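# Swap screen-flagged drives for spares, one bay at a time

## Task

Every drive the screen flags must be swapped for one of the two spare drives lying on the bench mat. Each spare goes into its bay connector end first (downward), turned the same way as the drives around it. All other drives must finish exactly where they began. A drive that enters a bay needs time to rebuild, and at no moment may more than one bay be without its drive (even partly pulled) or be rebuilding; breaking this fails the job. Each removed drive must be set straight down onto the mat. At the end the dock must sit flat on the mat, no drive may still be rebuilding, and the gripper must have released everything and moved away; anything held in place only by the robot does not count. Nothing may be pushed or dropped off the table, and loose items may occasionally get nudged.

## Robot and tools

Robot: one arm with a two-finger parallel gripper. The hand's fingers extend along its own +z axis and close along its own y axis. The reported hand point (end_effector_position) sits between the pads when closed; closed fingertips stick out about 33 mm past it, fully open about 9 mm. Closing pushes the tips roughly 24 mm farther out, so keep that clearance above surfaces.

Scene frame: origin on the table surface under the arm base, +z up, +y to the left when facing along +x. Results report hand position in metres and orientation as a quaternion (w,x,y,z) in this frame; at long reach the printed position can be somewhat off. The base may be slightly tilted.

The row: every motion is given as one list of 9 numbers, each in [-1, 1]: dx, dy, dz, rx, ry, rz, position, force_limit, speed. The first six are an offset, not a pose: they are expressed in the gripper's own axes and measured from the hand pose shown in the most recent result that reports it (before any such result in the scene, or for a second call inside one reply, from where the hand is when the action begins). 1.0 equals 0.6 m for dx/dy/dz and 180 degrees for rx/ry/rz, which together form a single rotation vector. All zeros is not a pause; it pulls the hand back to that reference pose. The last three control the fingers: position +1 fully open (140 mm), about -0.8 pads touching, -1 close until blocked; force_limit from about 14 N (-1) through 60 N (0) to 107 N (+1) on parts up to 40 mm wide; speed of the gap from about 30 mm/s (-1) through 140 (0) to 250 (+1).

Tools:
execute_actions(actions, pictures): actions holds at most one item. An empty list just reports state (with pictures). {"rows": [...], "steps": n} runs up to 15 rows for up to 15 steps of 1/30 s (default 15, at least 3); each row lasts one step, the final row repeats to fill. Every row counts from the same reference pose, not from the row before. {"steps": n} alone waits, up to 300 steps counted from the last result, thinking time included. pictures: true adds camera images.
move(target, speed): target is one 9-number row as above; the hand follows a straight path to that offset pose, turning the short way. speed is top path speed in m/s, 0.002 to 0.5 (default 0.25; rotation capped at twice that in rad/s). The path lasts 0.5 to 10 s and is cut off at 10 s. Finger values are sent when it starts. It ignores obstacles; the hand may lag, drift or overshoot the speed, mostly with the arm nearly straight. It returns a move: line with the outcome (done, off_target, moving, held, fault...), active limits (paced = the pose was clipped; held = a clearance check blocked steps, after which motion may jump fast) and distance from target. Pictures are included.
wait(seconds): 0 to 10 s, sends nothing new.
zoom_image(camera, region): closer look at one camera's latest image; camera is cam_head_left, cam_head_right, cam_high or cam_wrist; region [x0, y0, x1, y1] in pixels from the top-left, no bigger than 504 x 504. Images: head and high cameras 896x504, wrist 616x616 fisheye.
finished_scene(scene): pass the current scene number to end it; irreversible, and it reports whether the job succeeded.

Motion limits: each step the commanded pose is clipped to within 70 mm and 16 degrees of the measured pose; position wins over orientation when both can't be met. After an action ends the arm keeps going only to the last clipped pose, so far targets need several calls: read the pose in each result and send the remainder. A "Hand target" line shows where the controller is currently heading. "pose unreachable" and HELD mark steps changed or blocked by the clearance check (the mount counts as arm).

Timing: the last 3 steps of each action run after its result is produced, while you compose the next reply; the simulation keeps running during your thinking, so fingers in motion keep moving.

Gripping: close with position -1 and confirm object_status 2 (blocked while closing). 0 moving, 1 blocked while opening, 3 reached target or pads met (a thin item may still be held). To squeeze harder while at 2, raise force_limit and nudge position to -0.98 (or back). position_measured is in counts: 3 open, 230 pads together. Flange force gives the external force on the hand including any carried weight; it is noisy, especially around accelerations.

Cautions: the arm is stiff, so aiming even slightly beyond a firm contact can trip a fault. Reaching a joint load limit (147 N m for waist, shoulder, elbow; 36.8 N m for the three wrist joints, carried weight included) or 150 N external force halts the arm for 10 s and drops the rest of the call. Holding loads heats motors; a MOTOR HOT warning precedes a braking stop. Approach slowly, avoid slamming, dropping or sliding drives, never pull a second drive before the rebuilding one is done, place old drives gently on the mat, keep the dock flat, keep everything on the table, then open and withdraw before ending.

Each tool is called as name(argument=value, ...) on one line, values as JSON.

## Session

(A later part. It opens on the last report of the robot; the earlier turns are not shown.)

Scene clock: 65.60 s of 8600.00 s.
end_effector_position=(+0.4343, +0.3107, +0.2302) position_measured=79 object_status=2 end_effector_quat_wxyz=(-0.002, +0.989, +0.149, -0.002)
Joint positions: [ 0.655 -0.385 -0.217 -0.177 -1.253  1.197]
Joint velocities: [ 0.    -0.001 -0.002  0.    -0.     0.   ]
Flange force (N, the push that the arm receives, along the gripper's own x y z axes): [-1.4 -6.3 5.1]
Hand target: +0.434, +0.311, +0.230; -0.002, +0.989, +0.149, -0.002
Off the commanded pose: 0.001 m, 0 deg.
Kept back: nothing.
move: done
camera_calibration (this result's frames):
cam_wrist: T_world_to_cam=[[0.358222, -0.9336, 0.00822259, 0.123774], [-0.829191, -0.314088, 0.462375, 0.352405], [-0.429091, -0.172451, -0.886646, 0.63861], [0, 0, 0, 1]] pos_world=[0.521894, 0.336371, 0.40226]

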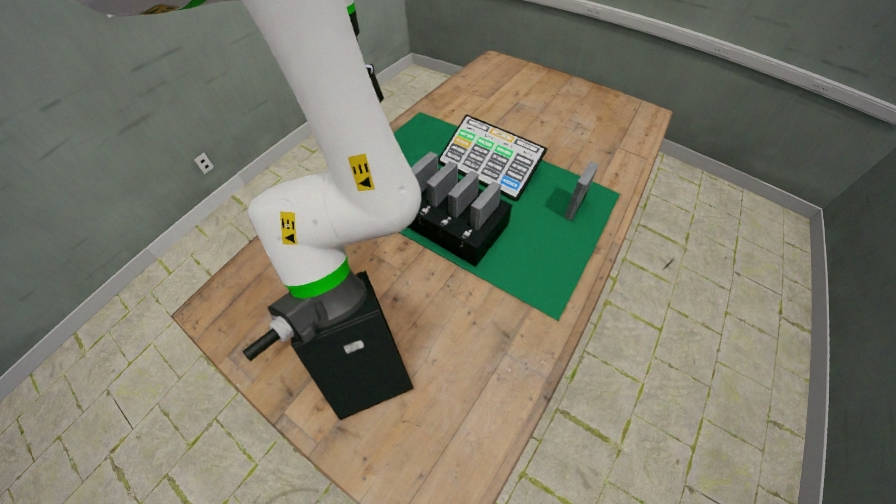

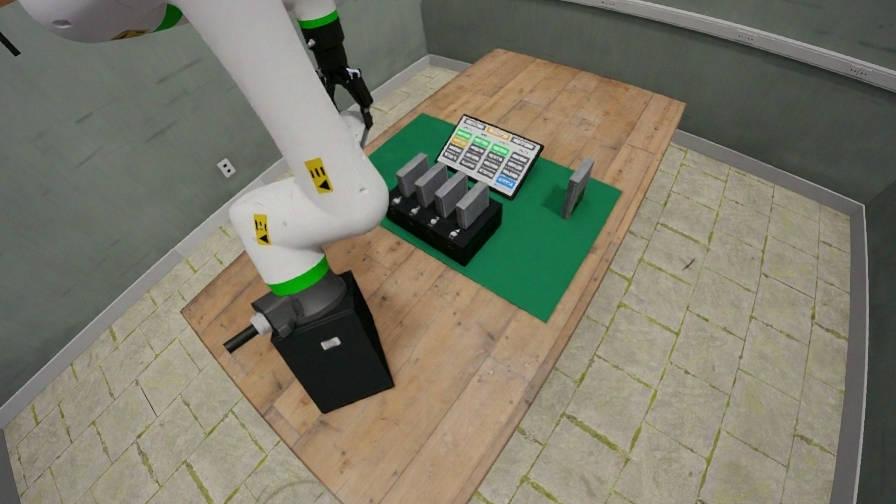

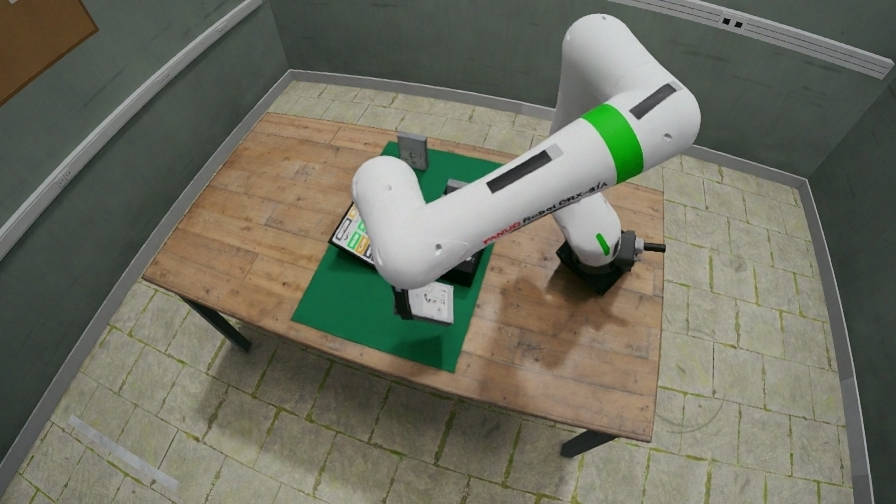

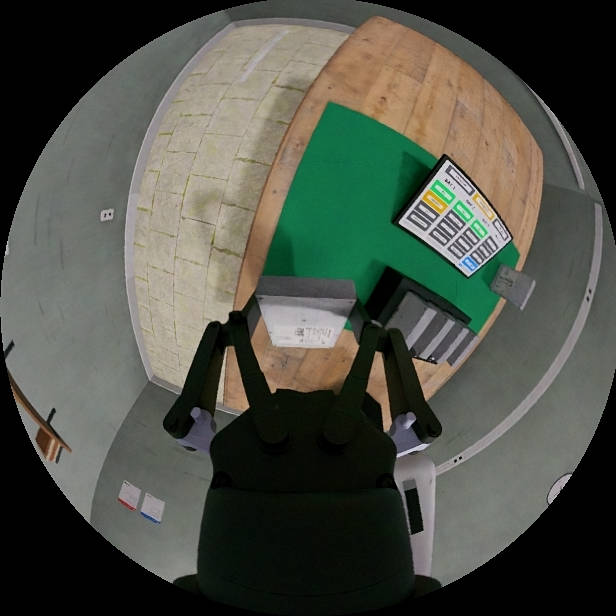

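move(target=[0,0.1,0,0,0,0.602,-1,0.5,-0.5], speed=0.3)

move(target=[0,0,0,0,0.3333,0,-1,0.5,-0.5], speed=0.2)

move(target=[-0.13,0,0.075,0,0,0,-1,0.5,-0.5], speed=0.08)

Scene clock: 69.37 s of 8600.00 s.
end_effector_position=(+0.4523, +0.2533, +0.2301) position_measured=79 object_status=2 end_effector_quat_wxyz=(+0.000, +0.700, -0.715, -0.002)
Joint positions: [ 0.448 -0.355 -0.216 -0.273 -1.271 -0.479]
Joint velocities: [ 0.003 -0.     0.     0.001  0.001 -0.001]
Flange force (N, the push that the arm receives, along the gripper's own x y z axes): [3.3 3.0 4.1]
Hand target: +0.452, +0.253, +0.230; +0.000, +0.700, -0.714, -0.002
Off the commanded pose: 0.000 m, 0 deg.
Kept back: nothing.
move: done
camera_calibration (this result's frames):
cam_wrist: T_world_to_cam=[[-0.99883, -0.0460003, 0.0149076, 0.451199], [-0.0339209, 0.886252, 0.461959, -0.314327], [-0.0344622, 0.460913, -0.886776, 0.297509], [0, 0, 0, 1]] pos_world=[0.450262, 0.162203, 0.402304]

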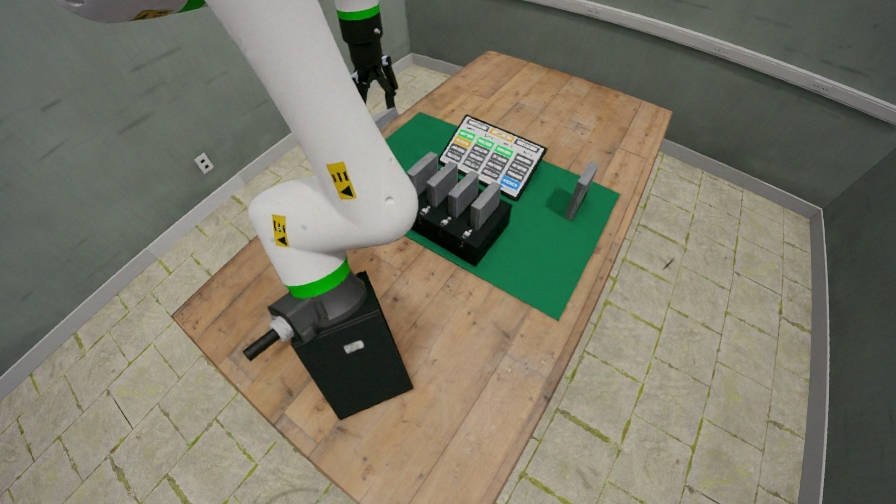

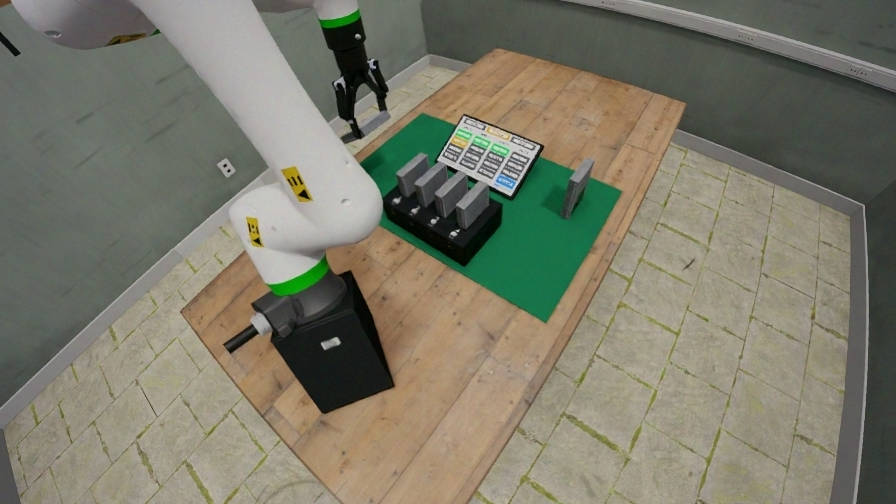

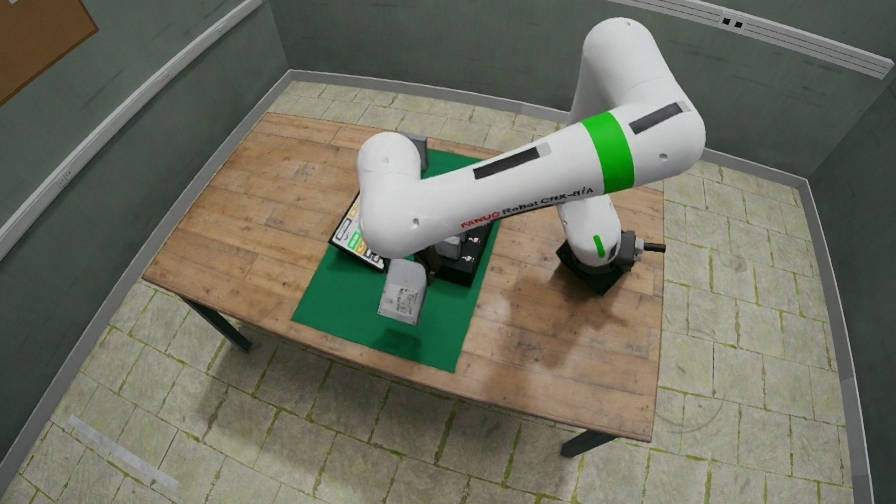

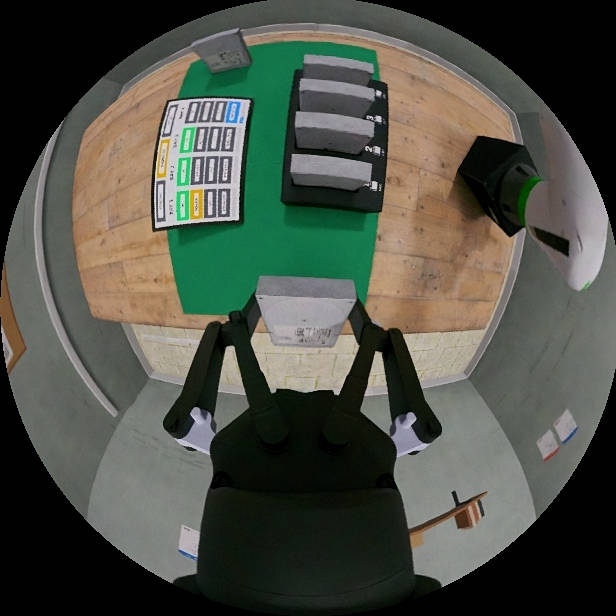

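Scene clock: 72.30 s of 8600.00 s.
end_effector_position=(+0.4516, +0.2527, +0.2289) position_measured=79 object_status=2 end_effector_quat_wxyz=(+0.358, +0.608, -0.618, +0.347)
Joint positions: [ 1.024  0.158 -0.017  0.449 -1.845 -1.186]
Joint velocities: [ 0.     0.001 -0.    -0.    -0.    -0.001]
Flange force (N, the push that the arm receives, along the gripper's own x y z axes): [3.4 5.9 3.5]
Hand target: +0.452, +0.253, +0.229; +0.358, +0.608, -0.618, +0.347
Off the commanded pose: 0.002 m, 0 deg.
Kept back: nothing.
move: done
camera_calibration (this result's frames):
cam_wrist: T_world_to_cam=[[-0.997603, -0.00285651, 0.0691342, 0.426562], [-0.0394244, 0.844567, -0.533996, -0.0722038], [-0.0568631, -0.535442, -0.842656, 0.548442], [0, 0, 0, 1]] pos_world=[0.453879, 0.355858, 0.394101]

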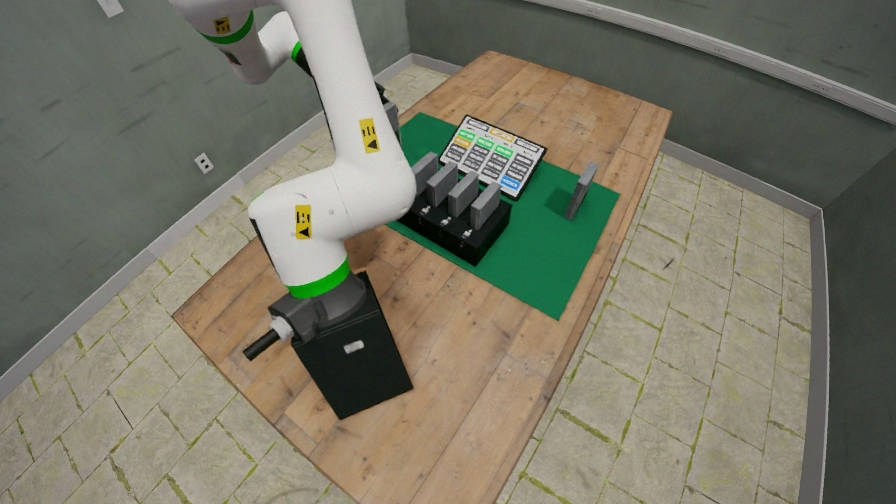

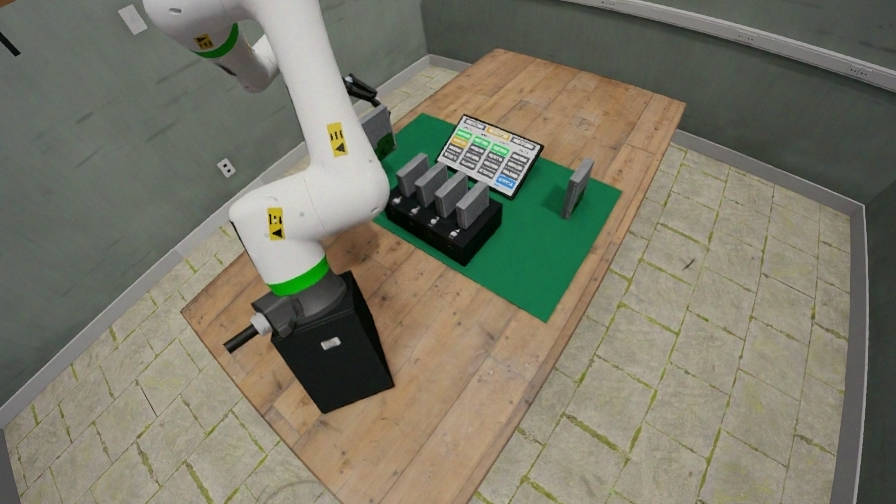

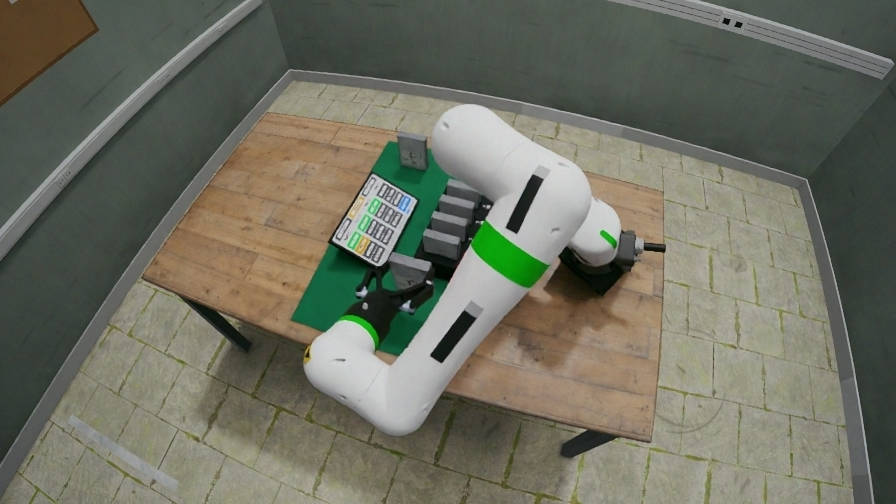

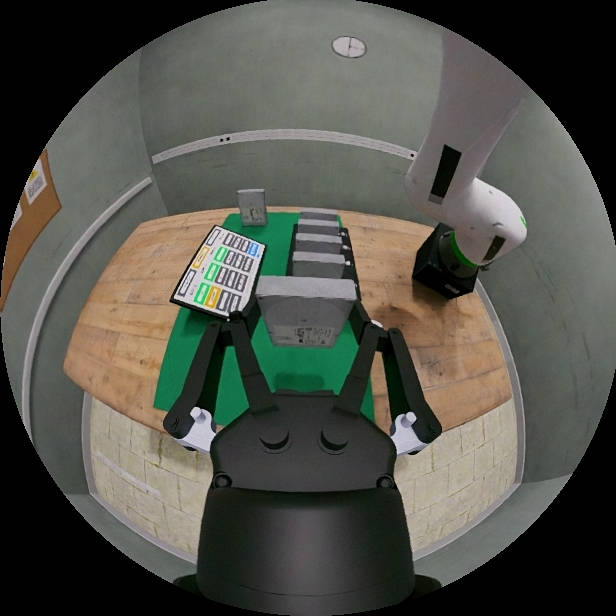

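Scene clock: 73.70 s of 8600.00 s.
end_effector_position=(+0.4509, +0.2526, +0.1389) position_measured=79 object_status=2 end_effector_quat_wxyz=(+0.358, +0.607, -0.618, +0.347)
Joint positions: [ 1.024  0.289 -0.037  0.436 -1.708 -1.252]
Joint velocities: [ 0.     0.     0.001 -0.     0.001  0.   ]
Flange force (N, the push that the arm receives, along the gripper's own x y z axes): [1.0 3.9 2.7]
Hand target: +0.451, +0.253, +0.139; +0.358, +0.608, -0.618, +0.347
Off the commanded pose: 0.000 m, 0 deg.
Kept back: nothing.
move: done
camera_calibration (this result's frames):
cam_wrist: T_world_to_cam=[[-0.997599, -0.00242999, 0.0692054, 0.431956], [-0.0391064, 0.844537, -0.534068, -0.120407], [-0.0571487, -0.535492, -0.842604, 0.472651], [0, 0, 0, 1]] pos_world=[0.453221, 0.355839, 0.304059]

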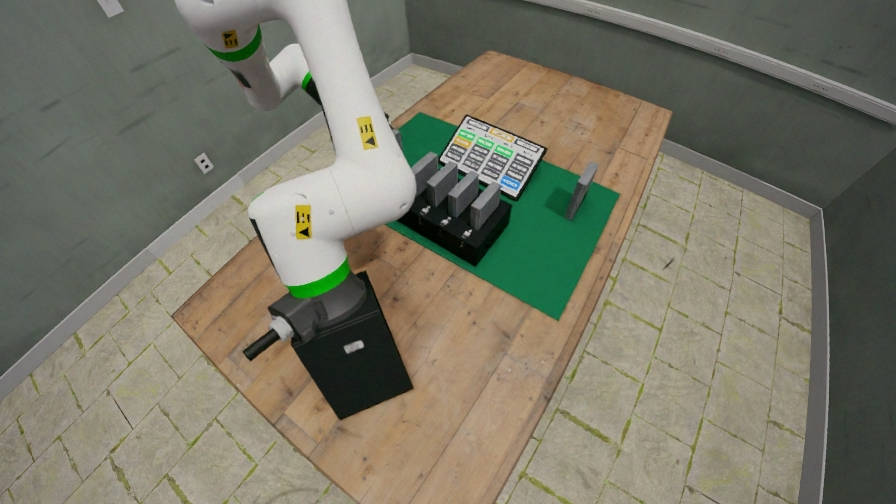

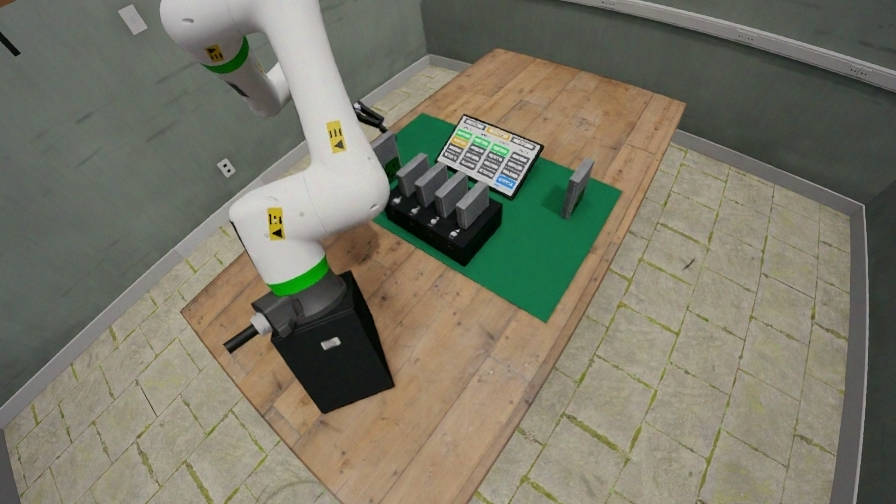

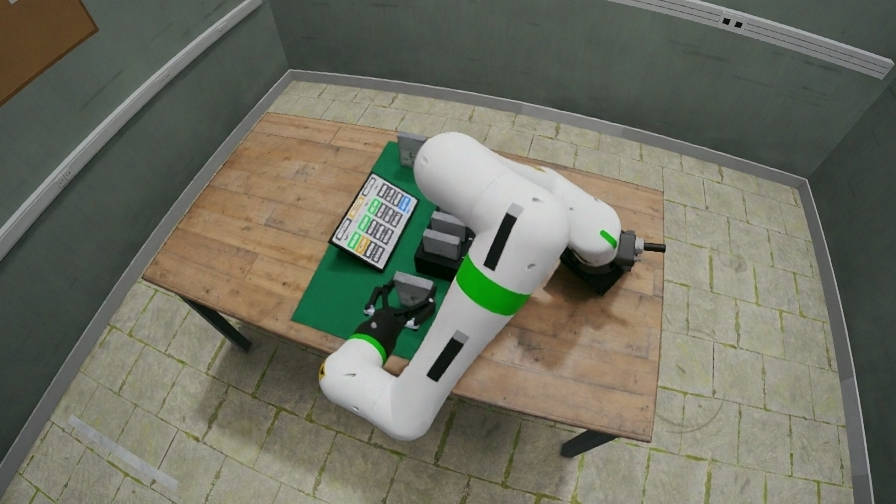

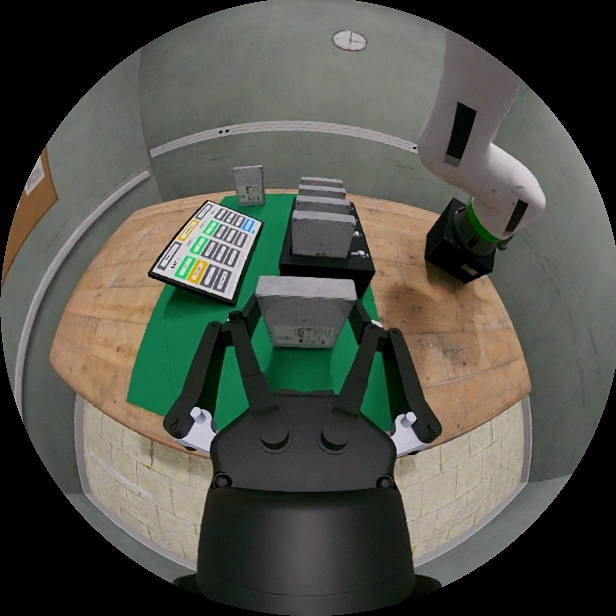

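Step down.

move(target=[-0.0115,0,0.0067,0,0,0,-1,0.5,-0.5], speed=0.01)

execute_actions(actions=[{"rows":[[-0.0043,0,0.0025,0,0,0,-1,0.5,-0.5]]}])

Scene clock: 74.97 s of 8600.00 s.
end_effector_position=(+0.4508, +0.2526, +0.1309) position_measured=79 object_status=2 end_effector_quat_wxyz=(+0.358, +0.607, -0.618, +0.347)
Joint positions: [ 1.023  0.302 -0.037  0.435 -1.696 -1.257]
Joint velocities: [-0.     0.001  0.002  0.    -0.    -0.001]
Flange force (N, the push that the arm receives, along the gripper's own x y z axes): [1.7 3.3 2.1]
Hand target: +0.451, +0.253, +0.131; +0.358, +0.607, -0.618, +0.347
Off the commanded pose: 0.000 m, 0 deg.
Kept back: nothing.
move: done
camera_calibration (this result's frames):
cam_wrist: T_world_to_cam=[[-0.997599, -0.00238679, 0.0692202, 0.432426], [-0.0390785, 0.844532, -0.534078, -0.124648], [-0.0571839, -0.5355, -0.842597, 0.465914], [0, 0, 0, 1]] pos_world=[0.453159, 0.355799, 0.296073]

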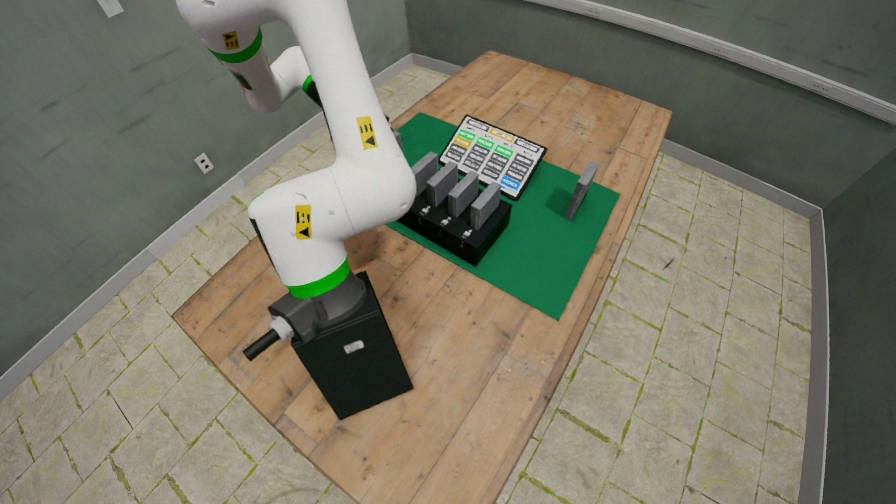

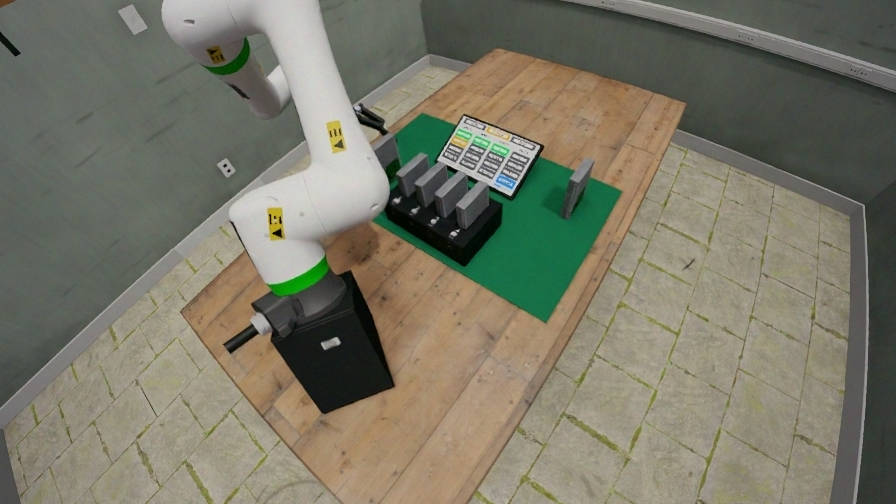

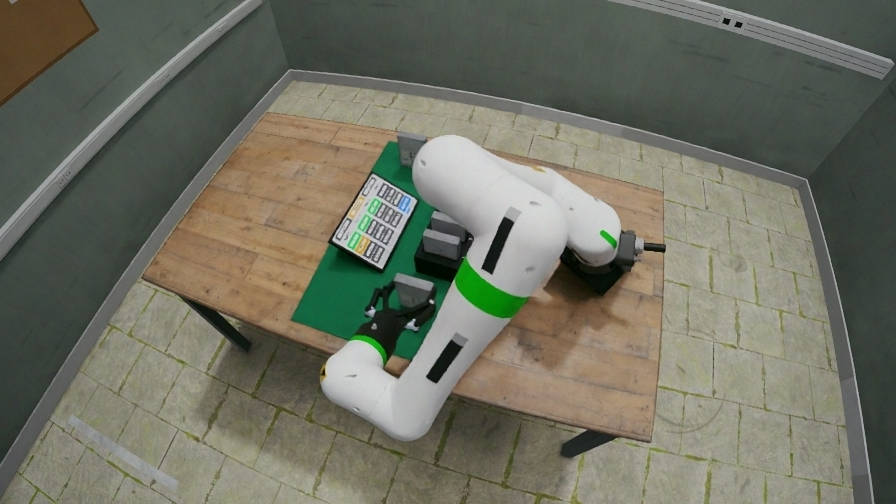

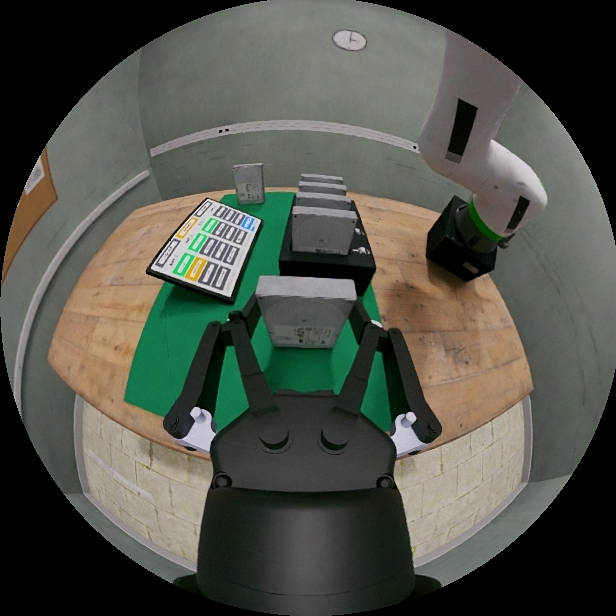

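Scene clock: 75.37 s of 8600.00 s.
end_effector_position=(+0.4507, +0.2526, +0.1279) position_measured=79 object_status=2 end_effector_quat_wxyz=(+0.358, +0.607, -0.619, +0.347)
Joint positions: [ 1.023  0.307 -0.037  0.435 -1.692 -1.259]
Joint velocities: [-0.    -0.    -0.     0.     0.001  0.001]
Flange force (N, the push that the arm receives, along the gripper's own x y z axes): [1.9 6.0 2.3]
Steps of this call (steps 1 to 12: the first 12 steps of this action). Readings (end_effector_position | what the end effector reports):
1: (+0.4508, +0.2526, +0.1308) | position_measured=79 object_status=2
2: (+0.4509, +0.2527, +0.1296) | position_measured=79 object_status=2
4: (+0.4507, +0.2525, +0.1279) | position_measured=79 object_status=2
8: (+0.4507, +0.2526, +0.1279) | position_measured=79 object_status=2
12: the state above

execute_actions(actions=[{"rows":[[-0.001,0,0.0006,0,0,0,-1,0.5,-0.5],[-0.002,0,0.0012,0,0,0,-1,0.5,-0.5],[-0.003,0,0.0017,0,0,0,-1,0.5,-0.5],[-0.0036,0,0.0021,0,0,0,-1,0.5,-0.5]]}])

Scene clock: 75.87 s of 8600.00 s.
end_effector_position=(+0.4508, +0.2526, +0.1254) position_measured=79 object_status=2 end_effector_quat_wxyz=(+0.358, +0.607, -0.618, +0.347)
Joint positions: [ 1.023  0.311 -0.036  0.435 -1.689 -1.26 ]
Joint velocities: [ 0.     0.     0.    -0.    -0.     0.001]
Flange force (N, the push that the arm receives, along the gripper's own x y z axes): [13.5 6.2 -4.7]
Off your previous action's commanded pose: 0.000 m, 0 deg at its last step (step 3 of this call).
Steps of this call (steps 1 to 3: the last 3 steps of your previous action; steps 4 to 15: the first 12 steps of this action). Readings (end_effector_position | what the end effector reports):
4: (+0.4507, +0.2526, +0.1279) | position_measured=79 object_status=2
5: (+0.4508, +0.2526, +0.1275) | position_measured=79 object_status=2
7: (+0.4507, +0.2525, +0.1262) | position_measured=79 object_status=2
11: (+0.4508, +0.2525, +0.1255) | position_measured=79 object_status=2
15: the state above


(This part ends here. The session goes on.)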